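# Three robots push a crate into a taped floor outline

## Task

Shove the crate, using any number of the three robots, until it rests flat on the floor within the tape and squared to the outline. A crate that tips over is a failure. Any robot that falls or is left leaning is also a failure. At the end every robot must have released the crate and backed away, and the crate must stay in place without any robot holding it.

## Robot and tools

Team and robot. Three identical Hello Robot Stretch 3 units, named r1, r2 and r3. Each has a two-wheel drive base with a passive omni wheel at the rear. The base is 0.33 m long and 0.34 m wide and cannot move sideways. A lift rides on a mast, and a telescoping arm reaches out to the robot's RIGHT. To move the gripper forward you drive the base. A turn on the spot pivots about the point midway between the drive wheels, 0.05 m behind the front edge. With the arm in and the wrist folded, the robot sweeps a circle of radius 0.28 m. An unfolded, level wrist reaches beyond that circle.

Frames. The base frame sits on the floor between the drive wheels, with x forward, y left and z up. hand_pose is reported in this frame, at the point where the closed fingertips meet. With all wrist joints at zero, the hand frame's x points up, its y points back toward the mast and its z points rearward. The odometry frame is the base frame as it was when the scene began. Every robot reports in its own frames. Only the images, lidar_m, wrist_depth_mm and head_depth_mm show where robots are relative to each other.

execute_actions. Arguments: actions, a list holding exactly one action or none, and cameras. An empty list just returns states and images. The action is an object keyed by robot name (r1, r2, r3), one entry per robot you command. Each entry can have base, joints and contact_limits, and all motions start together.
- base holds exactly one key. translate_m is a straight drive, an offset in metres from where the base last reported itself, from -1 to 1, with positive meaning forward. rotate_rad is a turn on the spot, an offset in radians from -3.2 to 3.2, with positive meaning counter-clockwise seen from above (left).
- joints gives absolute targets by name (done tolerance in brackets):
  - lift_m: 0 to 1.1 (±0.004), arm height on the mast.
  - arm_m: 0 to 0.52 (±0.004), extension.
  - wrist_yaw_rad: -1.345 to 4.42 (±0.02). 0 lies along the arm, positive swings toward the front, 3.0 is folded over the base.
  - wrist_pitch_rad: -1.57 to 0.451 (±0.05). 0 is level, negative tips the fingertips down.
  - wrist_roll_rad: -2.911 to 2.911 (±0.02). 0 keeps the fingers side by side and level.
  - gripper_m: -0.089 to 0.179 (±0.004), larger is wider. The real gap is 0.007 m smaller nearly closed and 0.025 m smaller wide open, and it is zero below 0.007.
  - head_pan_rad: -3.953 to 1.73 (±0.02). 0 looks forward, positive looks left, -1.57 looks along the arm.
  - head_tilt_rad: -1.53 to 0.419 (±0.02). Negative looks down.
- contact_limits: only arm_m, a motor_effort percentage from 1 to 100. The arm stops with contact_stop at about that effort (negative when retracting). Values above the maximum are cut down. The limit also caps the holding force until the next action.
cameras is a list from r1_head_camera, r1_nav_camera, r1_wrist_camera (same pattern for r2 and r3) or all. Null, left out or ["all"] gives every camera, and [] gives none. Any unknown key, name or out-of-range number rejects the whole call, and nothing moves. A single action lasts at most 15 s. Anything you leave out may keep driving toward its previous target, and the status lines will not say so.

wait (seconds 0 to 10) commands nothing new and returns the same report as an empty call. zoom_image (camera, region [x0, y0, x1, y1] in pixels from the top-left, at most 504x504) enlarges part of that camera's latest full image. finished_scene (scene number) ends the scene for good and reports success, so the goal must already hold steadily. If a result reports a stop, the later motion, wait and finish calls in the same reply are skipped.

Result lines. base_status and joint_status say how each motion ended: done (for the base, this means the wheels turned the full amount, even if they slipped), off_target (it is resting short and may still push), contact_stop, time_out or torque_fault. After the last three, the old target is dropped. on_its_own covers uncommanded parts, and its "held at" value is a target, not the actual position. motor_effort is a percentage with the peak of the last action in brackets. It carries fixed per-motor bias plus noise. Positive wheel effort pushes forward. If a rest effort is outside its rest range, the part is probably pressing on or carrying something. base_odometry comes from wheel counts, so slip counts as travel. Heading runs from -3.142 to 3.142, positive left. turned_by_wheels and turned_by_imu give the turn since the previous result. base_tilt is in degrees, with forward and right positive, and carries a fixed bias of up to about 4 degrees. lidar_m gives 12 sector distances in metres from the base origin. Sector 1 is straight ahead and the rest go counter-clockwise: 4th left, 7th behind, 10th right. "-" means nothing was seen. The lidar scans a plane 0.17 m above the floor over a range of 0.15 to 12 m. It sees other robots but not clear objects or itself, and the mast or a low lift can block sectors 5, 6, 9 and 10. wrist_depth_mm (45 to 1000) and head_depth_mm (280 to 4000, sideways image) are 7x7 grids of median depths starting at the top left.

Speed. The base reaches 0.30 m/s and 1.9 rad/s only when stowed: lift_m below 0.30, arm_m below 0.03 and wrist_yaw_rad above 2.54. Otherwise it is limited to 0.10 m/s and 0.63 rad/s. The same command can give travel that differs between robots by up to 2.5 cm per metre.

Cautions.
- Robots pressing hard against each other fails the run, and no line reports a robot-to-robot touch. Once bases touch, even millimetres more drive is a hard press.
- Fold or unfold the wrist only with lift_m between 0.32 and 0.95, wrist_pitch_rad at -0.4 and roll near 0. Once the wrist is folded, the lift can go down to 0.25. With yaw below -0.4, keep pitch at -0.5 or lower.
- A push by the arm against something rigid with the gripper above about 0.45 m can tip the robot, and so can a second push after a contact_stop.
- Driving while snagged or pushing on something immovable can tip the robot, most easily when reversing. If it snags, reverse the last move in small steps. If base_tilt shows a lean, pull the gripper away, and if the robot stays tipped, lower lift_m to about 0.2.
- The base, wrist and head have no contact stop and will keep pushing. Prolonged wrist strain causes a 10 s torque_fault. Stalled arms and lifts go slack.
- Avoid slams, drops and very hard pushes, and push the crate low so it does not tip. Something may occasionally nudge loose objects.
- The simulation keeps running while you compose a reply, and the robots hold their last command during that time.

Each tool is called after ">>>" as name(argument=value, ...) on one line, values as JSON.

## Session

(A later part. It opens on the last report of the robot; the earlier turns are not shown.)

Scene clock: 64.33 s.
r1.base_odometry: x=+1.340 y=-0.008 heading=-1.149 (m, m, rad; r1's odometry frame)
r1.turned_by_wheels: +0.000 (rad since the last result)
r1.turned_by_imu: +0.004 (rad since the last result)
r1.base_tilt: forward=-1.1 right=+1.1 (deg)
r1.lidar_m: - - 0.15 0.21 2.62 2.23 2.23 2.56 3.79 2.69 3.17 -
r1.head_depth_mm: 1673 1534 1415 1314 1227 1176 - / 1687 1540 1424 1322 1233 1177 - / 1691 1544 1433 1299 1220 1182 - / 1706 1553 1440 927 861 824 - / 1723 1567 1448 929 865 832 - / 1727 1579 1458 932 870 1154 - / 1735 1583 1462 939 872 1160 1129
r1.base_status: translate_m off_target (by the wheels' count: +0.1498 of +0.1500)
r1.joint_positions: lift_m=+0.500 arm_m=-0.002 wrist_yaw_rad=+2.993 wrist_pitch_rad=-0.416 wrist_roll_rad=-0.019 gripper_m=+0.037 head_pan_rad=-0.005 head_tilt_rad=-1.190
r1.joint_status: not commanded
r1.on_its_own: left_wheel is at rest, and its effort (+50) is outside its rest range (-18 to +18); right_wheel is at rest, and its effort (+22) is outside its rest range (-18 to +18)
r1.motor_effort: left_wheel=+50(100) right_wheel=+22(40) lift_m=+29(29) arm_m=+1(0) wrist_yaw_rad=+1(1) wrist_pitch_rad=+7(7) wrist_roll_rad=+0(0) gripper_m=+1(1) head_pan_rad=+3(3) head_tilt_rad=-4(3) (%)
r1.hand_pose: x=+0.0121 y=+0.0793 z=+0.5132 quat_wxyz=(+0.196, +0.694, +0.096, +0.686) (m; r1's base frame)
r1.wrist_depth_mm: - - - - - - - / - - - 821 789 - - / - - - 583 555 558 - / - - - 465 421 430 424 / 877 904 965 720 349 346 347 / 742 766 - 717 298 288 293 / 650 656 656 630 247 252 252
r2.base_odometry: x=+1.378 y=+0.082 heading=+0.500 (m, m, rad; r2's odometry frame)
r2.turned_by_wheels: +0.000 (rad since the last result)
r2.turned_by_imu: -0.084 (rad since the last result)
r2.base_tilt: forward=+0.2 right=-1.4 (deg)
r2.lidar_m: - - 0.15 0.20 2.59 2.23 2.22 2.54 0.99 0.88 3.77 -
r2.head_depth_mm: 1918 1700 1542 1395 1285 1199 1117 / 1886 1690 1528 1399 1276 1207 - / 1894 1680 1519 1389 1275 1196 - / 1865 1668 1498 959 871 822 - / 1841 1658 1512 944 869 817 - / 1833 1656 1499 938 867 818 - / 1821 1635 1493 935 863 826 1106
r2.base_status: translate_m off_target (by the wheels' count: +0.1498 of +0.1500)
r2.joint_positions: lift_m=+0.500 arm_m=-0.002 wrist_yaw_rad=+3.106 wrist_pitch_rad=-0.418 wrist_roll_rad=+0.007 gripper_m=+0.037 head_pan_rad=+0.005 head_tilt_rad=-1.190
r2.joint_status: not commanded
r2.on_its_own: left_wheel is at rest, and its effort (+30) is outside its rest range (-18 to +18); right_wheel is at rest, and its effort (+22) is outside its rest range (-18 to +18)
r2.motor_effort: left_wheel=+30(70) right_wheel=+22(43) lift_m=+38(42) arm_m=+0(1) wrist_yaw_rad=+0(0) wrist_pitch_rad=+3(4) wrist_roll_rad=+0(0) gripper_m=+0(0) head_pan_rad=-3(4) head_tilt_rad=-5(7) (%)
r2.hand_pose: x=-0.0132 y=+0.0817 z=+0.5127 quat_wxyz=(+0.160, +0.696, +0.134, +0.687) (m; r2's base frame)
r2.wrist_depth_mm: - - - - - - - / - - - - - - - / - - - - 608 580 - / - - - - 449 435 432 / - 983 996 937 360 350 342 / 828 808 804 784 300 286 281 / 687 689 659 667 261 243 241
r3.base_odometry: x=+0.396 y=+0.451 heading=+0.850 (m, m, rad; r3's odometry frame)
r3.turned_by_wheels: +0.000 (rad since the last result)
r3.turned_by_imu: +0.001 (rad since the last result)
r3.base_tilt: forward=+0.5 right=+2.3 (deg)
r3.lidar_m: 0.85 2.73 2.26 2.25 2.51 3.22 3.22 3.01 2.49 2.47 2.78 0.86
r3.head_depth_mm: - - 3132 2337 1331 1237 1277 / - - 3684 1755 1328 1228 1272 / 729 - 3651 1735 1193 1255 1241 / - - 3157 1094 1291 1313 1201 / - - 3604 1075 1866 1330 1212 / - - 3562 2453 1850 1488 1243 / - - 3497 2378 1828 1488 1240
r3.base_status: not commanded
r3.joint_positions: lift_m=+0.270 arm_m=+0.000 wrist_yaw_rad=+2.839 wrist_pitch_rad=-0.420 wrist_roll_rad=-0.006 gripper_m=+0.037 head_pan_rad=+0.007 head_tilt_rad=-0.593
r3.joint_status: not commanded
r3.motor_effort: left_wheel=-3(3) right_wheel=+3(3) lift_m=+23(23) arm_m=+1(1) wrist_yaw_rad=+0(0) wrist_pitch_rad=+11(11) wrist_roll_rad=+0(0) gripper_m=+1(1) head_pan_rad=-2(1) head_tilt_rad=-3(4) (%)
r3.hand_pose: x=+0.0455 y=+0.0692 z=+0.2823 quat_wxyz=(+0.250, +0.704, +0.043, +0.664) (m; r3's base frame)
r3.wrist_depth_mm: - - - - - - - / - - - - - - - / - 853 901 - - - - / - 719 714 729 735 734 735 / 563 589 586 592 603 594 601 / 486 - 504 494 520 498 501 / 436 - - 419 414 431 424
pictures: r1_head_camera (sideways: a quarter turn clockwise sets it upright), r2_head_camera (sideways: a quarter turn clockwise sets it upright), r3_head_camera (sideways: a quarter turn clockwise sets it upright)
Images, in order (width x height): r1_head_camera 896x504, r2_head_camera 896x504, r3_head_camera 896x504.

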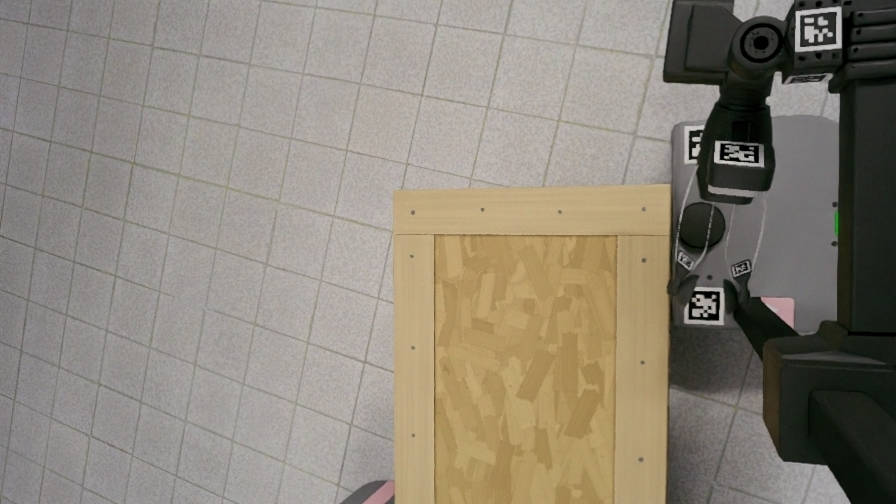

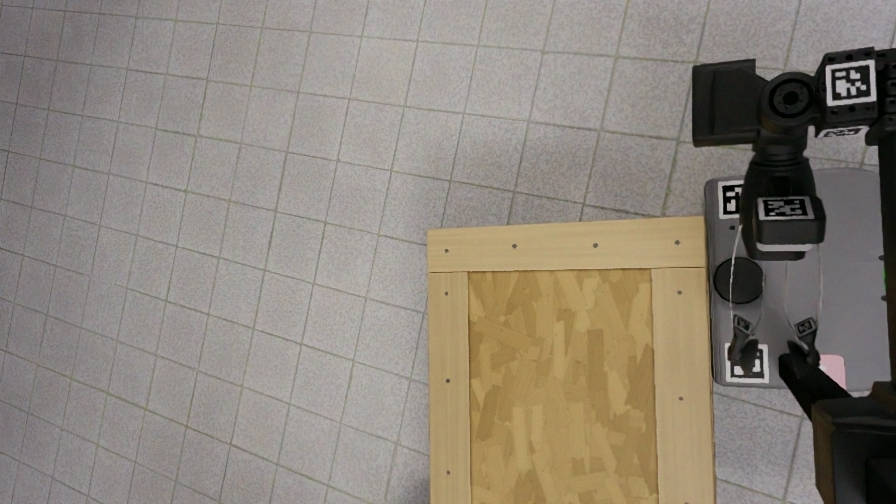

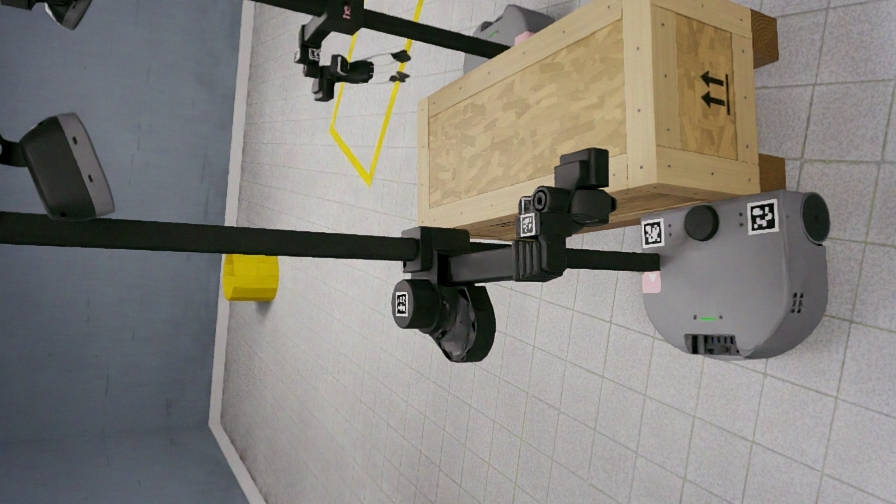

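>>> execute_actions(actions=[{"r1":{"base":{"translate_m":-0.01}},"r2":{"base":{"translate_m":-0.01}},"r3":{"base":{"rotate_rad":-0.65}}}], cameras=[])

>>> execute_actions(actions=[{"r1":{"joints":{"arm_m":0.3}},"r3":{"base":{"translate_m":0.69}}}], cameras=[])

>>> execute_actions(actions=[{"r3":{"base":{"rotate_rad":0.55},"joints":{"lift_m":0.5,"head_tilt_rad":-1.2}}}], cameras=["r3_head_camera","r3_nav_camera"])

Scene clock: 79.93 s.
r1.base_odometry: x=+1.336 y=+0.002 heading=-1.149 (m, m, rad; r1's odometry frame)
r1.turned_by_wheels: +0.000 (rad since the last result)
r1.turned_by_imu: +0.000 (rad since the last result)
r1.base_tilt: forward=-1.1 right=+1.2 (deg)
r1.lidar_m: - - 0.15 0.25 2.60 2.23 2.22 2.55 3.80 2.69 2.98 2.98
r1.head_depth_mm: 1675 1537 1420 1316 1230 1175 - / 1681 1545 1420 1317 1236 1180 - / 1687 1547 1428 1295 1213 1187 - / 1695 1557 1432 923 862 1010 - / 1711 1571 1444 928 866 1165 - / 1724 1575 1457 934 868 1165 - / 1739 1579 1457 937 874 1170 1131
r1.base_status: done
r1.joint_positions: lift_m=+0.500 arm_m=-0.002 wrist_yaw_rad=+2.993 wrist_pitch_rad=-0.416 wrist_roll_rad=-0.019 gripper_m=+0.037 head_pan_rad=-0.005 head_tilt_rad=-1.190
r1.joint_status: not commanded
r1.motor_effort: left_wheel=+0(44) right_wheel=+1(21) lift_m=+29(29) arm_m=+1(0) wrist_yaw_rad=+0(2) wrist_pitch_rad=+7(7) wrist_roll_rad=+0(0) gripper_m=+0(0) head_pan_rad=+3(3) head_tilt_rad=-3(3) (%)
r1.hand_pose: x=+0.0121 y=+0.0793 z=+0.5132 quat_wxyz=(+0.196, +0.694, +0.096, +0.686) (m; r1's base frame)
r1.wrist_depth_mm: - - - - - - - / - - - - 789 - - / - - - 628 556 551 - / - - - 531 424 424 421 / 902 893 920 856 342 346 348 / 769 767 - 719 300 291 291 / 650 652 654 640 250 251 251
r2.base_odometry: x=+1.369 y=+0.077 heading=+0.500 (m, m, rad; r2's odometry frame)
r2.turned_by_wheels: +0.000 (rad since the last result)
r2.turned_by_imu: +0.001 (rad since the last result)
r2.base_tilt: forward=+0.2 right=-1.3 (deg)
r2.lidar_m: - - 0.15 0.24 2.58 2.21 2.21 2.52 0.90 0.87 3.47 -
r2.head_depth_mm: 1919 1698 1532 1396 1291 1195 1122 / 1906 1688 1528 1392 1278 1215 - / 1887 1681 1519 1385 1271 1193 - / 1854 1658 1521 960 871 829 - / 1861 1654 1512 945 872 828 - / 1836 1654 1499 941 866 831 - / 1837 1643 1491 934 865 824 1108
r2.base_status: done
r2.joint_positions: lift_m=+0.500 arm_m=-0.002 wrist_yaw_rad=+3.106 wrist_pitch_rad=-0.418 wrist_roll_rad=+0.007 gripper_m=+0.037 head_pan_rad=+0.005 head_tilt_rad=-1.190
r2.joint_status: not commanded
r2.motor_effort: left_wheel=+0(27) right_wheel=+0(21) lift_m=+39(39) arm_m=+1(0) wrist_yaw_rad=-2(1) wrist_pitch_rad=+3(4) wrist_roll_rad=+0(0) gripper_m=+0(1) head_pan_rad=-3(3) head_tilt_rad=-5(6) (%)
r2.hand_pose: x=-0.0132 y=+0.0817 z=+0.5127 quat_wxyz=(+0.160, +0.696, +0.134, +0.687) (m; r2's base frame)
r2.wrist_depth_mm: - - - - - - - / - - - - - - - / - - - - 609 588 - / - - - - 445 433 428 / - - 944 963 362 342 337 / 824 811 827 786 301 285 282 / 690 681 656 675 275 243 241
r3.base_odometry: x=+0.396 y=+0.451 heading=+0.200 (m, m, rad; r3's odometry frame)
r3.turned_by_wheels: -0.650 (rad since the last result)
r3.turned_by_imu: -0.650 (rad since the last result)
r3.base_tilt: forward=+0.5 right=+2.3 (deg)
r3.lidar_m: 0.90 0.85 3.00 2.30 2.27 2.39 3.31 3.22 3.31 2.53 2.47 2.65
r3.head_depth_mm: 2881 3098 3229 2569 1919 1528 1279 / 3292 3544 3559 2528 1900 1525 1261 / 3795 - 3683 2526 1890 1513 1269 / - - 3625 2477 1870 1501 1260 / - - 3607 2430 1748 1423 1257 / - - 3132 2162 1286 1286 1252 / - - 1781 1679 1279 1158 1180
r3.base_status: done
r3.joint_positions: lift_m=+0.270 arm_m=+0.000 wrist_yaw_rad=+2.839 wrist_pitch_rad=-0.420 wrist_roll_rad=-0.006 gripper_m=+0.037 head_pan_rad=+0.007 head_tilt_rad=-0.593
r3.joint_status: not commanded
r3.motor_effort: left_wheel=+2(11) right_wheel=-2(7) lift_m=+23(23) arm_m=+0(0) wrist_yaw_rad=+0(1) wrist_pitch_rad=+11(11) wrist_roll_rad=+0(0) gripper_m=+0(0) head_pan_rad=-2(2) head_tilt_rad=-3(3) (%)
r3.hand_pose: x=+0.0455 y=+0.0692 z=+0.2823 quat_wxyz=(+0.250, +0.704, +0.043, +0.664) (m; r3's base frame)
r3.wrist_depth_mm: - - - - - - - / - - - - - - 803 / - 948 960 - - 713 627 / - 720 718 754 737 707 640 / 579 580 595 590 594 600 594 / 494 - 511 497 508 499 497 / 434 - - 421 409 424 431
pictures: none
No camera images: the call's "cameras" was empty. Leave "cameras" out to get every camera's image.

Scene clock: 83.93 s.
r1.base_odometry: x=+1.336 y=+0.002 heading=-1.149 (m, m, rad; r1's odometry frame)
r1.turned_by_wheels: +0.000 (rad since the last result)
r1.turned_by_imu: +0.000 (rad since the last result)
r1.base_tilt: forward=-1.0 right=+1.1 (deg)
r1.lidar_m: - - 0.15 0.25 2.59 2.23 2.22 2.55 3.78 2.69 2.98 2.97
r1.head_depth_mm: 1660 1537 1411 1312 1228 1150 1099 / 1686 1541 1423 1325 1235 1167 1109 / 1689 1554 1430 1301 1216 1181 - / 1703 1561 1441 925 862 1010 - / 1708 1560 1440 926 865 1168 - / 1723 1588 1455 932 870 1164 - / 1742 1578 1464 936 875 1171 1135
r1.base_status: not commanded
r1.joint_positions: lift_m=+0.500 arm_m=+0.300 wrist_yaw_rad=+2.993 wrist_pitch_rad=-0.416 wrist_roll_rad=-0.019 gripper_m=+0.037 head_pan_rad=-0.005 head_tilt_rad=-1.190
r1.joint_status: all done
r1.motor_effort: left_wheel=+0(0) right_wheel=+1(0) lift_m=+29(29) arm_m=+4(7) wrist_yaw_rad=+2(0) wrist_pitch_rad=+7(7) wrist_roll_rad=+0(0) gripper_m=+1(1) head_pan_rad=+3(4) head_tilt_rad=-3(3) (%)
r1.hand_pose: x=+0.0121 y=-0.2225 z=+0.5132 quat_wxyz=(+0.196, +0.694, +0.096, +0.686) (m; r1's base frame)
r1.wrist_depth_mm: - - - - - - - / - - - 885 792 - - / - - - 619 550 570 - / - - - 500 425 434 422 / 948 915 929 576 406 433 462 / 767 791 - 481 462 499 762 / 663 665 - 508 539 580 669
r2.base_odometry: x=+1.369 y=+0.077 heading=+0.500 (m, m, rad; r2's odometry frame)
r2.turned_by_wheels: +0.000 (rad since the last result)
r2.turned_by_imu: +0.001 (rad since the last result)
r2.base_tilt: forward=+0.2 right=-1.3 (deg)
r2.lidar_m: - - 0.15 0.24 2.58 2.21 2.21 2.53 4.12 0.35 0.33 -
r2.head_depth_mm: 1903 1703 1539 1401 1118 1049 1118 / 1883 1686 1531 1401 1118 1072 - / 1874 1689 1520 1383 1276 1195 - / 1856 1674 1500 958 872 831 - / 1860 1659 1505 945 869 824 - / 1841 1661 1495 940 871 830 - / 1830 1642 1486 933 865 828 1107
r2.base_status: not commanded
r2.joint_positions: lift_m=+0.500 arm_m=-0.002 wrist_yaw_rad=+3.106 wrist_pitch_rad=-0.418 wrist_roll_rad=+0.007 gripper_m=+0.037 head_pan_rad=+0.005 head_tilt_rad=-1.190
r2.joint_status: not commanded
r2.motor_effort: left_wheel=-1(1) right_wheel=+0(0) lift_m=+39(39) arm_m=+0(0) wrist_yaw_rad=+0(0) wrist_pitch_rad=+4(4) wrist_roll_rad=+0(0) gripper_m=+0(0) head_pan_rad=-4(3) head_tilt_rad=-5(6) (%)
r2.hand_pose: x=-0.0132 y=+0.0817 z=+0.5127 quat_wxyz=(+0.160, +0.696, +0.134, +0.687) (m; r2's base frame)
r2.wrist_depth_mm: - - - - - - - / - - - - - - - / - - - - 612 593 - / - - - - 443 436 425 / - 992 969 936 365 341 334 / 832 816 804 780 298 287 281 / 689 680 657 652 277 243 242
r3.base_odometry: x=+1.072 y=+0.588 heading=+0.200 (m, m, rad; r3's odometry frame)
r3.turned_by_wheels: +0.000 (rad since the last result)
r3.turned_by_imu: +0.001 (rad since the last result)
r3.base_tilt: forward=+0.5 right=+2.2 (deg)
r3.lidar_m: 0.31 0.29 0.29 0.42 2.58 2.71 3.91 3.84 2.93 2.22 2.20 2.33
r3.head_depth_mm: 2565 2717 2853 2543 1916 1531 1281 / 2932 3065 3208 2513 1905 1523 1269 / 3400 3537 3602 2485 1895 1506 1274 / 3989 - 3600 2493 1877 1510 1262 / - - 3578 2440 1857 1494 1248 / - - 3513 2430 1836 1447 1253 / - - 3499 1091 1776 1350 863
r3.base_status: done
r3.joint_positions: lift_m=+0.270 arm_m=+0.000 wrist_yaw_rad=+2.839 wrist_pitch_rad=-0.420 wrist_roll_rad=-0.006 gripper_m=+0.037 head_pan_rad=+0.007 head_tilt_rad=-0.594
r3.joint_status: not commanded
r3.motor_effort: left_wheel=+2(11) right_wheel=-2(6) lift_m=+23(23) arm_m=+0(0) wrist_yaw_rad=+0(0) wrist_pitch_rad=+11(11) wrist_roll_rad=+0(0) gripper_m=+1(0) head_pan_rad=-2(2) head_tilt_rad=-4(4) (%)
r3.hand_pose: x=+0.0455 y=+0.0692 z=+0.2824 quat_wxyz=(+0.250, +0.704, +0.043, +0.664) (m; r3's base frame)
r3.wrist_depth_mm: - - - 326 279 245 218 / - - - 360 302 260 229 / - 927 581 387 322 275 243 / - 508 446 426 352 300 259 / 567 564 467 470 376 318 271 / 482 - 505 495 394 340 288 / 430 - - 423 413 376 318
pictures: none
No camera images: the call's "cameras" was empty. Leave "cameras" out to get every camera's image.

Scene clock: 86.87 s.
r1.base_odometry: x=+1.336 y=+0.002 heading=-1.149 (m, m, rad; r1's odometry frame)
r1.turned_by_wheels: +0.000 (rad since the last result)
r1.turned_by_imu: +0.000 (rad since the last result)
r1.base_tilt: forward=-1.0 right=+1.1 (deg)
r1.lidar_m: - - 0.15 0.25 2.60 2.23 2.22 2.54 3.79 2.69 2.99 2.97
r1.head_depth_mm: 1676 1527 1418 1315 1232 1148 1100 / 1675 1543 1430 1321 1235 1167 1104 / 1693 1549 1428 1299 1211 1182 - / 1690 1557 1443 925 861 1010 - / 1715 1572 1454 927 864 1167 - / 1721 1569 1452 930 869 1165 - / 1734 1583 1457 937 875 1169 1133
r1.base_status: not commanded
r1.joint_positions: lift_m=+0.500 arm_m=+0.300 wrist_yaw_rad=+2.993 wrist_pitch_rad=-0.416 wrist_roll_rad=-0.019 gripper_m=+0.037 head_pan_rad=-0.005 head_tilt_rad=-1.190
r1.joint_status: not commanded
r1.motor_effort: left_wheel=+0(0) right_wheel=+1(0) lift_m=+29(29) arm_m=+5(3) wrist_yaw_rad=+1(0) wrist_pitch_rad=+7(8) wrist_roll_rad=+0(0) gripper_m=+0(0) head_pan_rad=+3(4) head_tilt_rad=-3(4) (%)
r1.hand_pose: x=+0.0121 y=-0.2225 z=+0.5132 quat_wxyz=(+0.196, +0.694, +0.096, +0.686) (m; r1's base frame)
r1.wrist_depth_mm: - - - - - - - / - - - 904 787 - - / - - - 627 554 559 - / - - - 487 427 419 428 / 922 933 949 567 405 432 470 / 758 762 - 473 467 499 748 / 661 660 - 510 531 581 663
r2.base_odometry: x=+1.369 y=+0.077 heading=+0.500 (m, m, rad; r2's odometry frame)
r2.turned_by_wheels: +0.000 (rad since the last result)
r2.turned_by_imu: +0.001 (rad since the last result)
r2.base_tilt: forward=+0.2 right=-1.3 (deg)
r2.lidar_m: - - 0.15 0.24 2.58 2.21 2.21 2.53 4.11 0.41 0.41 -
r2.head_depth_mm: 1899 1699 1541 1398 1113 1167 1115 / 1875 1699 1516 1388 1183 1198 - / 1876 1676 1531 1383 1275 1195 - / 1860 1680 1511 960 874 834 - / 1872 1660 1496 947 873 826 - / 1847 1654 1492 940 868 830 - / 1818 1636 1488 937 864 825 1109
r2.base_status: not commanded
r2.joint_positions: lift_m=+0.500 arm_m=-0.002 wrist_yaw_rad=+3.106 wrist_pitch_rad=-0.418 wrist_roll_rad=+0.007 gripper_m=+0.037 head_pan_rad=+0.005 head_tilt_rad=-1.190
r2.joint_status: not commanded
r2.motor_effort: left_wheel=+0(0) right_wheel=+0(0) lift_m=+39(39) arm_m=+0(1) wrist_yaw_rad=+0(0) wrist_pitch_rad=+4(4) wrist_roll_rad=+0(0) gripper_m=+0(1) head_pan_rad=-3(3) head_tilt_rad=-5(6) (%)
r2.hand_pose: x=-0.0132 y=+0.0817 z=+0.5127 quat_wxyz=(+0.160, +0.696, +0.134, +0.687) (m; r2's base frame)
r2.wrist_depth_mm: - - - - - - - / - - - - - - - / - - - - 618 584 - / - - - - 444 441 420 / - 962 950 915 366 347 339 / 799 815 825 776 302 285 281 / 694 693 660 659 278 242 243
r3.base_odometry: x=+1.072 y=+0.588 heading=+0.750 (m, m, rad; r3's odometry frame)
r3.turned_by_wheels: +0.550 (rad since the last result)
r3.turned_by_imu: +0.551 (rad since the last result)
r3.base_tilt: forward=+0.5 right=+2.2 (deg)
r3.lidar_m: 0.29 0.29 0.42 2.56 2.74 3.90 3.84 2.87 2.23 2.20 2.35 0.31
r3.head_depth_mm: 1970 1737 1563 1427 1301 1197 1119 / 1891 1719 1555 1407 1292 1208 - / 1830 1457 1494 1401 1270 1197 - / 1904 1420 1057 963 1094 1196 - / 1896 1168 1047 955 1015 1189 - / 1878 1161 1043 950 950 1172 - / 1854 1184 1064 971 1075 1141 1095
r3.base_status: done
r3.joint_positions: lift_m=+0.500 arm_m=+0.000 wrist_yaw_rad=+2.839 wrist_pitch_rad=-0.420 wrist_roll_rad=-0.006 gripper_m=+0.037 head_pan_rad=+0.007 head_tilt_rad=-1.185
r3.joint_status: all done
r3.motor_effort: left_wheel=-3(10) right_wheel=+3(11) lift_m=+30(30) arm_m=+1(0) wrist_yaw_rad=+0(0) wrist_pitch_rad=+11(11) wrist_roll_rad=+0(0) gripper_m=+1(0) head_pan_rad=-3(3) head_tilt_rad=-7(37) (%)
r3.hand_pose: x=+0.0455 y=+0.0692 z=+0.5121 quat_wxyz=(+0.250, +0.704, +0.042, +0.664) (m; r3's base frame)
r3.wrist_depth_mm: - - - - 351 - - / - - - - - 542 - / - - - - - - - / - - - - - 445 450 / 873 898 955 722 663 365 361 / 738 - 795 642 439 339 296 / 639 - 646 644 550 354 272
pictures: r3_head_camera (sideways: a quarter turn clockwise sets it upright), r3_nav_camera (sideways: a quarter turn counterclockwise sets it upright)
Images, in order (width x height): r3_head_camera 896x504, r3_nav_camera 672x504.

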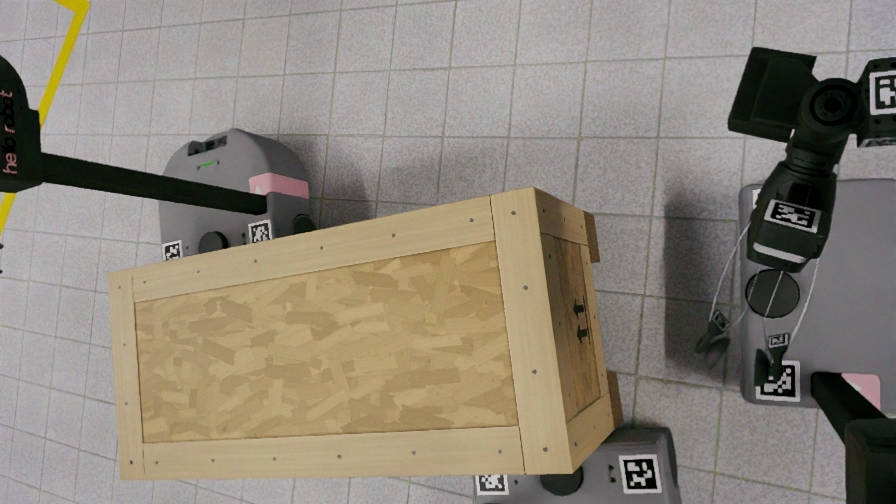

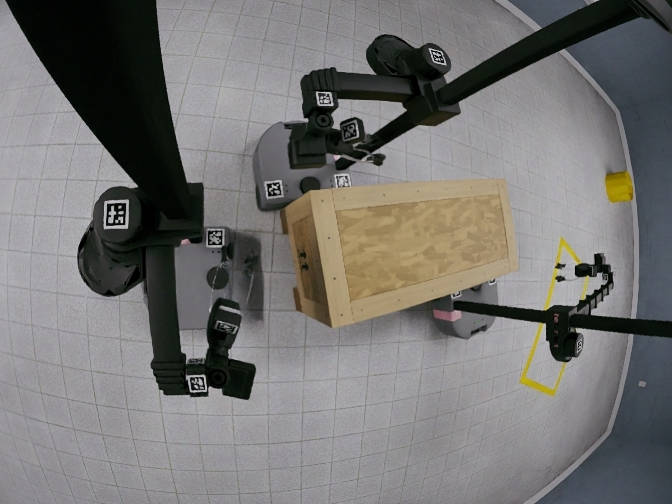

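>>> execute_actions(actions=[{"r3":{"base":{"rotate_rad":-0.9}}}], cameras=[])

>>> execute_actions(actions=[{"r3":{"base":{"translate_m":0.16}}}], cameras=[])

>>> execute_actions(actions=[{"r3":{"base":{"rotate_rad":1.04},"joints":{"arm_m":0.25}}}], cameras=["r3_head_camera"])

Scene clock: 92.63 s.
r1.base_odometry: x=+1.336 y=+0.002 heading=-1.149 (m, m, rad; r1's odometry frame)
r1.turned_by_wheels: +0.000 (rad since the last result)
r1.turned_by_imu: +0.001 (rad since the last result)
r1.base_tilt: forward=-1.0 right=+1.2 (deg)
r1.lidar_m: - - 0.15 0.25 2.60 2.23 2.23 2.55 3.79 2.69 2.99 2.96
r1.head_depth_mm: 1685 1531 1417 1312 1225 1149 1094 / 1687 1539 1420 1321 1234 1167 1109 / 1688 1549 1432 1296 1213 1187 - / 1696 1567 1428 922 859 1007 - / 1701 1570 1446 928 866 1167 - / 1729 1573 1452 931 867 1168 - / 1741 1599 1456 935 871 1168 1131
r1.base_status: not commanded
r1.joint_positions: lift_m=+0.500 arm_m=+0.300 wrist_yaw_rad=+2.993 wrist_pitch_rad=-0.416 wrist_roll_rad=-0.019 gripper_m=+0.037 head_pan_rad=-0.005 head_tilt_rad=-1.190
r1.joint_status: not commanded
r1.motor_effort: left_wheel=+0(0) right_wheel=+0(0) lift_m=+29(29) arm_m=+4(4) wrist_yaw_rad=+1(1) wrist_pitch_rad=+7(7) wrist_roll_rad=+0(0) gripper_m=+0(1) head_pan_rad=+3(3) head_tilt_rad=-4(3) (%)
r1.hand_pose: x=+0.0121 y=-0.2225 z=+0.5132 quat_wxyz=(+0.196, +0.694, +0.096, +0.686) (m; r1's base frame)
r1.wrist_depth_mm: - - - - - - - / - - - 885 795 - - / - - - 630 565 548 - / - - - 493 426 423 431 / 919 924 917 564 408 435 458 / 766 764 - 469 458 490 744 / 653 671 - 513 536 588 650
r2.base_odometry: x=+1.369 y=+0.077 heading=+0.500 (m, m, rad; r2's odometry frame)
r2.turned_by_wheels: +0.000 (rad since the last result)
r2.turned_by_imu: +0.001 (rad since the last result)
r2.base_tilt: forward=+0.2 right=-1.4 (deg)
r2.lidar_m: - - 0.15 0.24 2.58 2.21 2.21 2.52 4.13 4.12 0.30 -
r2.head_depth_mm: 1900 1690 1539 1399 1104 1071 1119 / 1899 1693 1531 1396 1117 1056 - / 1876 1683 1522 1396 1280 1198 - / 1854 1657 1503 962 874 828 - / 1858 1668 1509 942 871 826 - / 1837 1657 1494 938 867 830 - / 1832 1647 1486 936 862 831 1103
r2.base_status: not commanded
r2.joint_positions: lift_m=+0.500 arm_m=-0.002 wrist_yaw_rad=+3.106 wrist_pitch_rad=-0.418 wrist_roll_rad=+0.007 gripper_m=+0.037 head_pan_rad=+0.005 head_tilt_rad=-1.190
r2.joint_status: not commanded
r2.motor_effort: left_wheel=-1(0) right_wheel=+0(0) lift_m=+39(39) arm_m=+1(0) wrist_yaw_rad=-1(1) wrist_pitch_rad=+4(4) wrist_roll_rad=+0(0) gripper_m=+0(0) head_pan_rad=-3(3) head_tilt_rad=-5(6) (%)
r2.hand_pose: x=-0.0132 y=+0.0817 z=+0.5127 quat_wxyz=(+0.160, +0.696, +0.134, +0.687) (m; r2's base frame)
r2.wrist_depth_mm: - - - - - - - / - - - - - - - / - - - - 607 595 - / - - - - 444 430 427 / - 998 989 951 365 343 340 / 811 814 815 792 300 288 282 / 699 679 664 659 274 246 240
r3.base_odometry: x=+1.072 y=+0.588 heading=-0.150 (m, m, rad; r3's odometry frame)
r3.turned_by_wheels: -0.900 (rad since the last result)
r3.turned_by_imu: -0.902 (rad since the last result)
r3.base_tilt: forward=+0.5 right=+2.2 (deg)
r3.lidar_m: 2.52 0.30 0.29 0.30 2.56 2.56 2.92 3.84 3.84 2.54 2.20 2.20
r3.head_depth_mm: 1973 1756 1561 1424 1302 1209 1111 / 1939 1725 1557 1412 1292 1207 - / 1945 1704 1540 1399 1280 1191 - / 1907 1698 1524 1395 1279 1195 - / 1886 1681 1529 1380 1270 1192 - / 1887 1672 1506 1378 1133 1169 - / 1865 1659 1504 1365 873 1011 1094
r3.base_status: done
r3.joint_positions: lift_m=+0.500 arm_m=+0.000 wrist_yaw_rad=+2.839 wrist_pitch_rad=-0.420 wrist_roll_rad=-0.006 gripper_m=+0.037 head_pan_rad=+0.007 head_tilt_rad=-1.185
r3.joint_status: not commanded
r3.motor_effort: left_wheel=+2(6) right_wheel=-2(6) lift_m=+30(30) arm_m=+0(0) wrist_yaw_rad=+1(0) wrist_pitch_rad=+11(11) wrist_roll_rad=+0(0) gripper_m=+0(0) head_pan_rad=-2(2) head_tilt_rad=-7(7) (%)
r3.hand_pose: x=+0.0455 y=+0.0692 z=+0.5121 quat_wxyz=(+0.250, +0.704, +0.042, +0.664) (m; r3's base frame)
r3.wrist_depth_mm: - 367 - - - - - / - - - - 899 - - / - - - 599 599 - - / - - 457 443 448 968 - / 893 677 479 417 387 385 938 / 743 - 588 474 412 718 793 / 655 - 584 534 502 665 672
pictures: none
No camera images: the call's "cameras" was empty. Leave "cameras" out to get every camera's image.

Scene clock: 95.20 s.
r1.base_odometry: x=+1.336 y=+0.002 heading=-1.149 (m, m, rad; r1's odometry frame)
r1.turned_by_wheels: +0.000 (rad since the last result)
r1.turned_by_imu: +0.000 (rad since the last result)
r1.base_tilt: forward=-1.1 right=+1.1 (deg)
r1.lidar_m: - - 0.15 0.25 2.60 2.22 2.22 2.54 3.79 2.70 2.99 2.96
r1.head_depth_mm: 1669 1534 1421 1319 1228 1150 1100 / 1674 1540 1423 1321 1232 1163 1104 / 1685 1548 1435 1302 1214 1184 - / 1700 1559 1441 926 863 1010 - / 1704 1564 1444 928 865 1170 - / 1734 1571 1450 934 869 1171 - / 1736 1582 1461 937 872 1169 1130
r1.base_status: not commanded
r1.joint_positions: lift_m=+0.500 arm_m=+0.300 wrist_yaw_rad=+2.993 wrist_pitch_rad=-0.416 wrist_roll_rad=-0.019 gripper_m=+0.037 head_pan_rad=-0.005 head_tilt_rad=-1.190
r1.joint_status: not commanded
r1.motor_effort: left_wheel=+0(0) right_wheel=+1(0) lift_m=+29(29) arm_m=+5(5) wrist_yaw_rad=+1(0) wrist_pitch_rad=+7(7) wrist_roll_rad=+0(0) gripper_m=+0(0) head_pan_rad=+3(3) head_tilt_rad=-3(3) (%)
r1.hand_pose: x=+0.0121 y=-0.2225 z=+0.5132 quat_wxyz=(+0.196, +0.694, +0.096, +0.686) (m; r1's base frame)
r1.wrist_depth_mm: - - - - - - - / - - - 874 802 - - / - - - 623 549 546 - / - - - 494 423 425 426 / 886 912 967 577 404 431 463 / 762 768 - 462 470 501 739 / 651 673 - 508 540 583 669
r2.base_odometry: x=+1.369 y=+0.077 heading=+0.500 (m, m, rad; r2's odometry frame)
r2.turned_by_wheels: +0.000 (rad since the last result)
r2.turned_by_imu: +0.001 (rad since the last result)
r2.base_tilt: forward=+0.2 right=-1.4 (deg)
r2.lidar_m: - - 0.15 0.24 2.58 2.21 2.20 2.52 4.11 4.12 3.48 -
r2.head_depth_mm: 1909 1702 1524 550 1126 1190 1124 / 1884 1684 1535 629 1108 1202 - / 1873 1675 1523 1390 1147 1194 - / 1869 1678 1519 963 876 832 - / 1847 1655 1497 947 871 826 - / 1839 1641 1503 940 865 833 - / 1832 1642 1494 935 865 828 1106
r2.base_status: not commanded
r2.joint_positions: lift_m=+0.500 arm_m=-0.002 wrist_yaw_rad=+3.106 wrist_pitch_rad=-0.418 wrist_roll_rad=+0.007 gripper_m=+0.037 head_pan_rad=+0.005 head_tilt_rad=-1.190
r2.joint_status: not commanded
r2.motor_effort: left_wheel=-1(1) right_wheel=+0(0) lift_m=+38(39) arm_m=+0(1) wrist_yaw_rad=-1(0) wrist_pitch_rad=+3(4) wrist_roll_rad=+0(0) gripper_m=+0(1) head_pan_rad=-3(3) head_tilt_rad=-5(4) (%)
r2.hand_pose: x=-0.0132 y=+0.0817 z=+0.5127 quat_wxyz=(+0.160, +0.696, +0.134, +0.687) (m; r2's base frame)
r2.wrist_depth_mm: - - - - - - - / - - - - - - - / - - - - 611 579 - / - - - - 447 437 431 / - 990 - 926 363 344 338 / 851 829 812 761 300 287 281 / 684 669 664 659 274 243 238
r3.base_odometry: x=+1.231 y=+0.564 heading=-0.150 (m, m, rad; r3's odometry frame)
r3.turned_by_wheels: +0.000 (rad since the last result)
r3.turned_by_imu: +0.001 (rad since the last result)
r3.base_tilt: forward=+0.5 right=+2.2 (deg)
r3.lidar_m: 2.38 4.05 0.20 0.21 0.29 2.67 3.05 3.97 3.96 2.43 2.09 2.08
r3.head_depth_mm: 1972 1756 1574 1425 1303 1203 1115 / 1948 1731 1557 1414 1296 1208 - / 1913 1723 1547 1398 1285 1191 - / 1917 1703 1533 1401 1281 1196 - / 1899 1687 1530 1386 1275 1187 - / 1876 1677 1519 1369 1268 1138 - / 1853 1664 1492 1369 1254 810 972
r3.base_status: done
r3.joint_positions: lift_m=+0.500 arm_m=+0.000 wrist_yaw_rad=+2.839 wrist_pitch_rad=-0.420 wrist_roll_rad=-0.006 gripper_m=+0.037 head_pan_rad=+0.007 head_tilt_rad=-1.186
r3.joint_status: not commanded
r3.motor_effort: left_wheel=+1(7) right_wheel=-2(3) lift_m=+30(30) arm_m=+0(0) wrist_yaw_rad=+0(0) wrist_pitch_rad=+11(11) wrist_roll_rad=+0(0) gripper_m=+1(0) head_pan_rad=-3(2) head_tilt_rad=-8(7) (%)
r3.hand_pose: x=+0.0455 y=+0.0692 z=+0.5121 quat_wxyz=(+0.250, +0.704, +0.042, +0.664) (m; r3's base frame)
r3.wrist_depth_mm: - - - - - - - / - - - 869 - - - / - - 574 576 877 - - / - 438 435 443 913 - - / 895 376 360 354 932 924 962 / 562 - 401 357 774 786 765 / 489 - 464 412 632 660 673
pictures: none
No camera images: the call's "cameras" was empty. Leave "cameras" out to get every camera's image.

Scene clock: 98.27 s.
r1.base_odometry: x=+1.336 y=+0.002 heading=-1.149 (m, m, rad; r1's odometry frame)
r1.turned_by_wheels: +0.000 (rad since the last result)
r1.turned_by_imu: +0.000 (rad since the last result)
r1.base_tilt: forward=-1.1 right=+1.2 (deg)
r1.lidar_m: - - 0.15 0.25 2.61 2.22 2.22 2.54 3.78 2.69 2.99 2.97
r1.head_depth_mm: 1672 1543 1414 1307 1234 1154 1099 / 1682 1541 1419 1316 1230 1169 1103 / 1694 1549 1430 1298 1216 1186 - / 1701 1558 1438 921 861 1009 - / 1704 1560 1451 928 863 1167 - / 1729 1571 1453 933 868 1166 - / 1738 1580 1462 938 872 1169 1129
r1.base_status: not commanded
r1.joint_positions: lift_m=+0.500 arm_m=+0.300 wrist_yaw_rad=+2.993 wrist_pitch_rad=-0.416 wrist_roll_rad=-0.019 gripper_m=+0.037 head_pan_rad=-0.005 head_tilt_rad=-1.190
r1.joint_status: not commanded
r1.motor_effort: left_wheel=+0(0) right_wheel=+0(1) lift_m=+29(29) arm_m=+4(4) wrist_yaw_rad=+0(0) wrist_pitch_rad=+7(7) wrist_roll_rad=+0(1) gripper_m=+1(1) head_pan_rad=+3(3) head_tilt_rad=-3(4) (%)
r1.hand_pose: x=+0.0121 y=-0.2225 z=+0.5132 quat_wxyz=(+0.196, +0.694, +0.096, +0.686) (m; r1's base frame)
r1.wrist_depth_mm: - - - - - - - / - - - 859 796 - - / - - - 625 550 559 - / - - - 490 428 422 423 / 921 868 953 576 411 426 472 / 765 811 - 474 464 500 749 / 656 677 - 497 533 576 655
r2.base_odometry: x=+1.369 y=+0.077 heading=+0.500 (m, m, rad; r2's odometry frame)
r2.turned_by_wheels: +0.000 (rad since the last result)
r2.turned_by_imu: +0.001 (rad since the last result)
r2.base_tilt: forward=+0.2 right=-1.3 (deg)
r2.lidar_m: - - 0.15 0.24 2.58 2.21 2.21 2.53 4.13 4.13 3.49 -
r2.head_depth_mm: 1839 1690 1541 1223 1155 1193 1113 / 1889 1623 1511 1222 1149 1218 - / 1869 1680 1524 1372 1261 1192 - / 1861 1664 1508 965 875 830 - / 1857 1664 1501 945 868 826 - / 1836 1655 1508 941 869 830 - / 1831 1640 1490 935 866 826 1105
r2.base_status: not commanded
r2.joint_positions: lift_m=+0.500 arm_m=-0.002 wrist_yaw_rad=+3.106 wrist_pitch_rad=-0.418 wrist_roll_rad=+0.007 gripper_m=+0.037 head_pan_rad=+0.005 head_tilt_rad=-1.190
r2.joint_status: not commanded
r2.motor_effort: left_wheel=-1(0) right_wheel=+0(0) lift_m=+39(39) arm_m=+0(0) wrist_yaw_rad=+0(1) wrist_pitch_rad=+4(4) wrist_roll_rad=+0(0) gripper_m=+0(0) head_pan_rad=-3(3) head_tilt_rad=-5(5) (%)
r2.hand_pose: x=-0.0132 y=+0.0817 z=+0.5127 quat_wxyz=(+0.160, +0.696, +0.134, +0.687) (m; r2's base frame)
r2.wrist_depth_mm: - - - - - - - / - - - - - - - / - - - - 610 584 - / - - - - 450 436 418 / - 976 940 928 360 343 338 / 814 816 802 764 297 286 280 / 696 693 669 662 273 244 238
r3.base_odometry: x=+1.231 y=+0.564 heading=+0.890 (m, m, rad; r3's odometry frame)
r3.turned_by_wheels: +1.040 (rad since the last result)
r3.turned_by_imu: +1.044 (rad since the last result)
r3.base_tilt: forward=+0.5 right=+2.2 (deg)
r3.lidar_m: 0.20 0.21 0.29 2.67 3.02 3.96 3.95 2.43 2.09 2.08 2.37 3.96
r3.head_depth_mm: 1894 1741 1560 1423 1306 1199 1115 / 849 1737 1538 1399 1300 1203 1104 / 966 1445 1401 1404 1278 1191 1113 / 1909 1447 1357 1360 1248 1196 - / 1902 1174 1050 958 885 1181 - / 1871 1159 1047 949 883 1165 - / 1867 1171 1035 947 876 1156 1101
r3.base_status: done
r3.joint_positions: lift_m=+0.500 arm_m=+0.250 wrist_yaw_rad=+2.839 wrist_pitch_rad=-0.420 wrist_roll_rad=-0.006 gripper_m=+0.037 head_pan_rad=+0.007 head_tilt_rad=-1.186
r3.joint_status: all done
r3.motor_effort: left_wheel=-2(7) right_wheel=+3(9) lift_m=+30(30) arm_m=+4(5) wrist_yaw_rad=+1(0) wrist_pitch_rad=+11(11) wrist_roll_rad=+0(0) gripper_m=+0(0) head_pan_rad=-2(1) head_tilt_rad=-7(7) (%)
r3.hand_pose: x=+0.0455 y=-0.1807 z=+0.5121 quat_wxyz=(+0.250, +0.704, +0.042, +0.664) (m; r3's base frame)
r3.wrist_depth_mm: - - - - - - - / - - - - - - - / - - - 683 604 596 607 / - - - 743 446 442 469 / 915 916 925 803 394 432 513 / 741 765 - 779 440 505 597 / 641 - - 656 524 608 677
pictures: r3_head_camera (sideways: a quarter turn clockwise sets it upright)
Images, in order (width x height): r3_head_camera 896x504.

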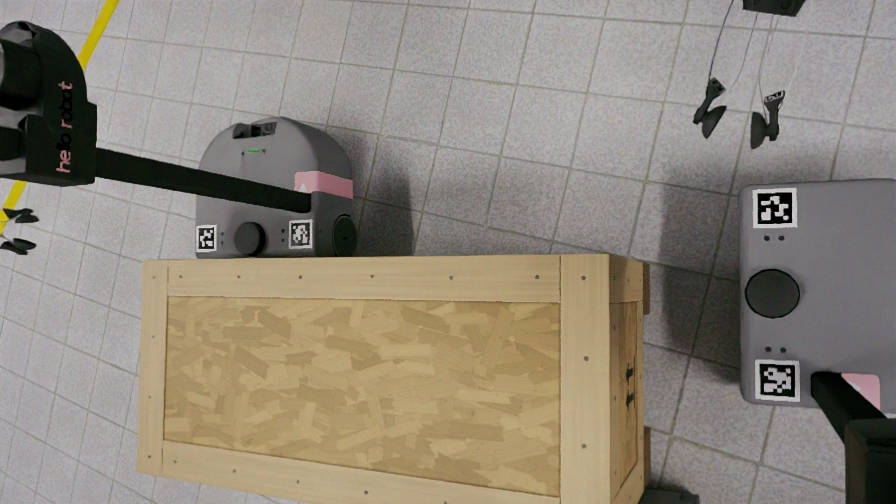

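>>> execute_actions(actions=[{"r3":{"base":{"translate_m":0.14}}}], cameras=[])

>>> execute_actions(actions=[{"r1":{"base":{"translate_m":0.1}},"r2":{"base":{"translate_m":0.1}},"r3":{"base":{"translate_m":0.1}}}], cameras=["r3_head_camera","r2_head_camera"])

Scene clock: 103.63 s.
r1.base_odometry: x=+1.336 y=+0.002 heading=-1.149 (m, m, rad; r1's odometry frame)
r1.turned_by_wheels: +0.000 (rad since the last result)
r1.turned_by_imu: +0.001 (rad since the last result)
r1.base_tilt: forward=-1.0 right=+1.1 (deg)
r1.lidar_m: - - 0.15 0.25 2.60 2.23 2.23 2.55 3.79 2.69 3.00 2.97
r1.head_depth_mm: 1670 1532 1417 1313 1223 1153 1097 / 1685 1532 1420 1322 1236 1166 1107 / 1698 1551 1431 1298 1216 1182 - / 1702 1556 1444 921 862 1007 - / 1715 1565 1448 932 868 1168 - / 1728 1579 1458 931 866 1166 - / 1756 1590 1464 938 876 1172 1128
r1.base_status: not commanded
r1.joint_positions: lift_m=+0.500 arm_m=+0.300 wrist_yaw_rad=+2.993 wrist_pitch_rad=-0.416 wrist_roll_rad=-0.019 gripper_m=+0.037 head_pan_rad=-0.005 head_tilt_rad=-1.190
r1.joint_status: not commanded
r1.motor_effort: left_wheel=+0(0) right_wheel=+0(1) lift_m=+29(29) arm_m=+4(4) wrist_yaw_rad=+1(1) wrist_pitch_rad=+7(7) wrist_roll_rad=+0(0) gripper_m=+0(0) head_pan_rad=+3(4) head_tilt_rad=-3(4) (%)
r1.hand_pose: x=+0.0121 y=-0.2225 z=+0.5132 quat_wxyz=(+0.196, +0.694, +0.096, +0.686) (m; r1's base frame)
r1.wrist_depth_mm: - - - - - - - / - - - 884 811 - - / - - - 635 557 557 - / - - - 502 420 428 418 / 917 886 946 582 404 438 463 / 749 781 - 465 471 490 720 / 678 682 - 504 540 592 662
r2.base_odometry: x=+1.369 y=+0.077 heading=+0.500 (m, m, rad; r2's odometry frame)
r2.turned_by_wheels: +0.000 (rad since the last result)
r2.turned_by_imu: +0.001 (rad since the last result)
r2.base_tilt: forward=+0.2 right=-1.3 (deg)
r2.lidar_m: - - 0.15 0.24 2.59 2.21 2.21 2.53 4.13 4.09 3.47 -
r2.head_depth_mm: 1893 1671 659 551 1283 1193 1119 / 1794 1640 1513 768 1143 1211 - / 1877 1595 1514 1206 1138 1197 - / 1867 1682 1508 960 873 833 - / 1855 1667 1517 947 870 826 - / 1845 1645 1503 941 869 829 - / 1812 1635 1492 934 862 831 1109
r2.base_status: not commanded
r2.joint_positions: lift_m=+0.500 arm_m=-0.002 wrist_yaw_rad=+3.106 wrist_pitch_rad=-0.418 wrist_roll_rad=+0.007 gripper_m=+0.037 head_pan_rad=+0.005 head_tilt_rad=-1.190
r2.joint_status: not commanded
r2.motor_effort: left_wheel=+0(0) right_wheel=+0(0) lift_m=+39(39) arm_m=+0(0) wrist_yaw_rad=+0(1) wrist_pitch_rad=+4(4) wrist_roll_rad=+0(0) gripper_m=+0(0) head_pan_rad=-3(3) head_tilt_rad=-5(5) (%)
r2.hand_pose: x=-0.0132 y=+0.0817 z=+0.5127 quat_wxyz=(+0.160, +0.696, +0.134, +0.687) (m; r2's base frame)
r2.wrist_depth_mm: - - - - - - - / - - - - - - - / - - - - 615 591 - / - - - - 448 437 419 / - 999 968 934 363 342 337 / 829 802 830 764 299 288 280 / 697 679 668 670 274 244 239
r3.base_odometry: x=+1.319 y=+0.673 heading=+0.890 (m, m, rad; r3's odometry frame)
r3.turned_by_wheels: +0.000 (rad since the last result)
r3.turned_by_imu: +0.001 (rad since the last result)
r3.base_tilt: forward=+0.5 right=+2.2 (deg)
r3.lidar_m: - - 0.15 0.26 3.01 4.09 4.09 2.47 2.12 2.11 2.41 4.04
r3.head_depth_mm: 824 1705 1577 1421 1300 1200 1112 / 755 1674 1507 1418 1293 1199 1106 / 1848 1425 1306 1391 1289 1188 1111 / 1919 1699 1303 1355 1248 1167 - / 1894 1681 1047 953 880 816 - / 1883 1675 1044 950 872 823 - / 1843 1662 1034 942 862 819 1096
r3.base_status: done
r3.joint_positions: lift_m=+0.500 arm_m=+0.250 wrist_yaw_rad=+2.839 wrist_pitch_rad=-0.420 wrist_roll_rad=-0.006 gripper_m=+0.037 head_pan_rad=+0.007 head_tilt_rad=-1.186
r3.joint_status: not commanded
r3.motor_effort: left_wheel=-3(4) right_wheel=+2(7) lift_m=+30(30) arm_m=+5(5) wrist_yaw_rad=+1(1) wrist_pitch_rad=+11(11) wrist_roll_rad=+0(0) gripper_m=+0(0) head_pan_rad=-2(2) head_tilt_rad=-7(7) (%)
r3.hand_pose: x=+0.0455 y=-0.1807 z=+0.5121 quat_wxyz=(+0.250, +0.704, +0.042, +0.664) (m; r3's base frame)
r3.wrist_depth_mm: - - - - - - - / - - - - - - - / - - - 594 596 597 609 / - - 901 439 447 447 467 / 931 909 811 362 386 429 510 / 772 770 - 380 446 505 603 / 660 - - 446 505 611 655
pictures: none
No camera images: the call's "cameras" was empty. Leave "cameras" out to get every camera's image.

Scene clock: 106.47 s.
r1.base_odometry: x=+1.376 y=-0.089 heading=-1.149 (m, m, rad; r1's odometry frame)
r1.turned_by_wheels: +0.000 (rad since the last result)
r1.turned_by_imu: +0.017 (rad since the last result)
r1.base_tilt: forward=-1.0 right=+1.2 (deg)
r1.lidar_m: - - 0.15 0.21 2.59 2.24 2.24 2.59 3.79 2.68 3.18 -
r1.head_depth_mm: 1673 1533 1417 1320 1225 1154 1101 / 1687 1537 1424 1316 1233 1165 1106 / 1694 1554 1435 1300 1217 1182 - / 1705 1564 1434 925 862 824 - / 1716 1564 1439 928 866 832 - / 1732 1581 1452 931 868 1153 - / 1733 1588 1460 936 874 1158 1131
r1.base_status: translate_m off_target (by the wheels' count: +0.0997 of +0.1000)
r1.joint_positions: lift_m=+0.500 arm_m=+0.300 wrist_yaw_rad=+2.994 wrist_pitch_rad=-0.417 wrist_roll_rad=-0.019 gripper_m=+0.037 head_pan_rad=-0.005 head_tilt_rad=-1.190
r1.joint_status: not commanded
r1.on_its_own: left_wheel is at rest, and its effort (+49) is outside its rest range (-18 to +18); right_wheel is at rest, and its effort (+35) is outside its rest range (-18 to +18)
r1.motor_effort: left_wheel=+49(92) right_wheel=+35(62) lift_m=+29(29) arm_m=+3(4) wrist_yaw_rad=+0(0) wrist_pitch_rad=+8(8) wrist_roll_rad=+0(0) gripper_m=+1(0) head_pan_rad=+3(3) head_tilt_rad=-4(3) (%)
r1.hand_pose: x=+0.0118 y=-0.2227 z=+0.5130 quat_wxyz=(+0.196, +0.694, +0.097, +0.686) (m; r1's base frame)
r1.wrist_depth_mm: - - - - - - - / - - - 809 794 - - / - - - 584 567 557 - / - - - 466 416 426 424 / 899 910 921 475 398 428 473 / 748 788 - 470 462 490 756 / 647 678 - 505 537 566 660
r2.base_odometry: x=+1.456 y=+0.125 heading=+0.501 (m, m, rad; r2's odometry frame)
r2.turned_by_wheels: +0.001 (rad since the last result)
r2.turned_by_imu: +0.016 (rad since the last result)
r2.base_tilt: forward=+0.2 right=-1.3 (deg)
r2.lidar_m: - - 0.15 0.20 2.57 2.22 2.22 2.57 4.12 4.13 3.75 -
r2.head_depth_mm: 1911 1698 657 549 1293 1195 1115 / 1869 769 1482 631 1146 1217 - / 1868 1592 1519 1213 1145 1198 - / 1865 1669 1494 966 875 820 - / 1858 1671 1508 946 871 817 - / 1838 1657 1505 939 872 822 - / 1841 1646 1495 936 865 828 1106
r2.base_status: translate_m off_target (by the wheels' count: +0.0997 of +0.1000)
r2.joint_positions: lift_m=+0.500 arm_m=-0.002 wrist_yaw_rad=+3.105 wrist_pitch_rad=-0.418 wrist_roll_rad=+0.007 gripper_m=+0.037 head_pan_rad=+0.005 head_tilt_rad=-1.189
r2.joint_status: not commanded
r2.on_its_own: left_wheel is at rest, and its effort (+40) is outside its rest range (-18 to +18); right_wheel is at rest, and its effort (+25) is outside its rest range (-18 to +18)
r2.motor_effort: left_wheel=+40(74) right_wheel=+25(44) lift_m=+39(39) arm_m=+1(0) wrist_yaw_rad=+0(1) wrist_pitch_rad=+4(4) wrist_roll_rad=+0(0) gripper_m=+0(0) head_pan_rad=-3(3) head_tilt_rad=-5(5) (%)
r2.hand_pose: x=-0.0130 y=+0.0817 z=+0.5127 quat_wxyz=(+0.160, +0.696, +0.134, +0.687) (m; r2's base frame)
r2.wrist_depth_mm: - - - - - - - / - - - - - - - / - - - - 617 593 - / - - - - 447 441 424 / - 982 971 922 367 343 340 / 815 797 808 782 298 288 279 / 683 688 658 663 262 244 240
r3.base_odometry: x=+1.381 y=+0.750 heading=+0.890 (m, m, rad; r3's odometry frame)
r3.turned_by_wheels: +0.000 (rad since the last result)
r3.turned_by_imu: +0.019 (rad since the last result)
r3.base_tilt: forward=+0.5 right=+2.2 (deg)
r3.lidar_m: - - 0.15 0.20 3.05 4.11 4.10 2.45 2.12 2.12 2.44 -
r3.head_depth_mm: 1931 1720 1564 1422 1294 1202 1109 / 745 1645 1538 1409 1291 1207 1105 / 1852 1635 1331 1395 1290 1189 1111 / 1875 1681 1293 1338 1249 1172 - / 1891 1692 1049 952 878 816 - / 1865 1675 1041 949 871 815 - / 1857 1653 1031 941 865 821 1098
r3.base_status: translate_m off_target (by the wheels' count: +0.0997 of +0.1000)
r3.joint_positions: lift_m=+0.500 arm_m=+0.250 wrist_yaw_rad=+2.839 wrist_pitch_rad=-0.419 wrist_roll_rad=-0.006 gripper_m=+0.037 head_pan_rad=+0.006 head_tilt_rad=-1.188
r3.joint_status: not commanded
r3.on_its_own: left_wheel is at rest, and its effort (+50) is outside its rest range (-18 to +18); right_wheel is at rest, and its effort (+44) is outside its rest range (-18 to +18)
r3.motor_effort: left_wheel=+50(67) right_wheel=+44(61) lift_m=+29(30) arm_m=+3(4) wrist_yaw_rad=+0(1) wrist_pitch_rad=+10(11) wrist_roll_rad=+0(0) gripper_m=+0(0) head_pan_rad=-2(1) head_tilt_rad=-7(8) (%)
r3.hand_pose: x=+0.0456 y=-0.1807 z=+0.5124 quat_wxyz=(+0.250, +0.704, +0.042, +0.664) (m; r3's base frame)
r3.wrist_depth_mm: - - - - - - - / - - - - - - - / - - - 588 587 598 602 / - - 874 443 444 448 457 / 917 921 781 356 390 432 499 / 748 796 - 374 437 498 594 / 671 - - 436 505 588 632
pictures: r2_head_camera (sideways: a quarter turn clockwise sets it upright), r3_head_camera (sideways: a quarter turn clockwise sets it upright)
Images, in order (width x height): r2_head_camera 896x504, r3_head_camera 896x504.

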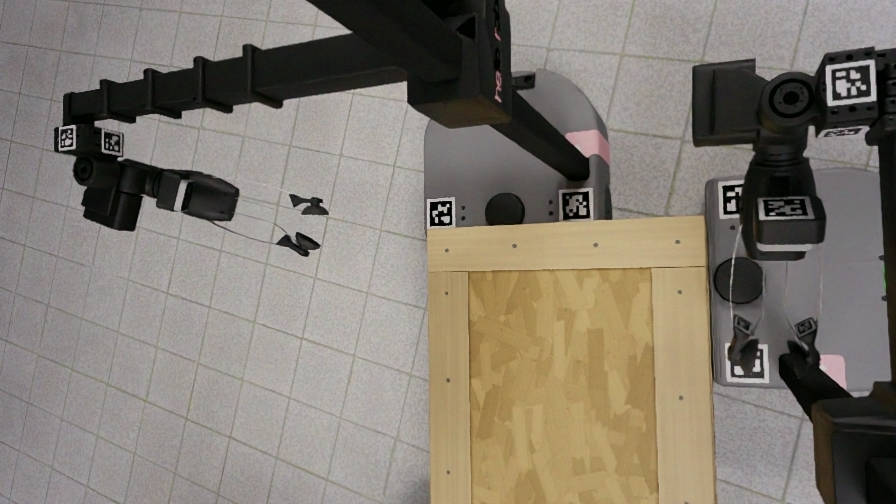

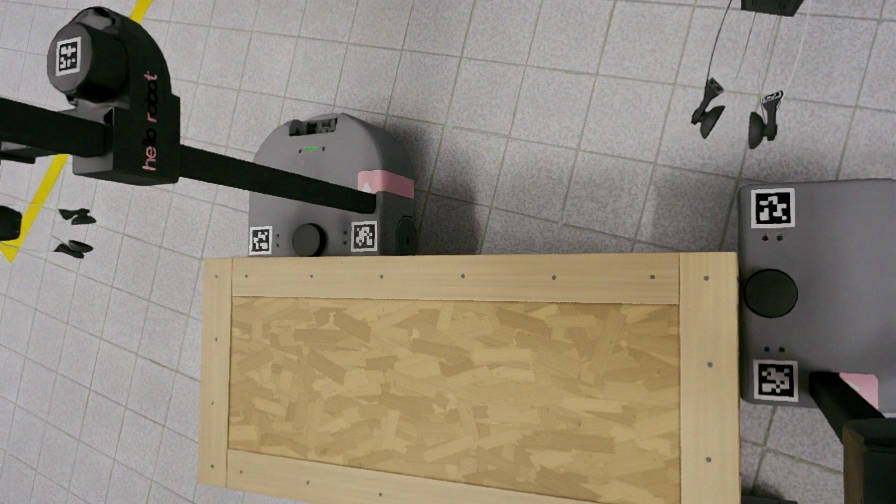

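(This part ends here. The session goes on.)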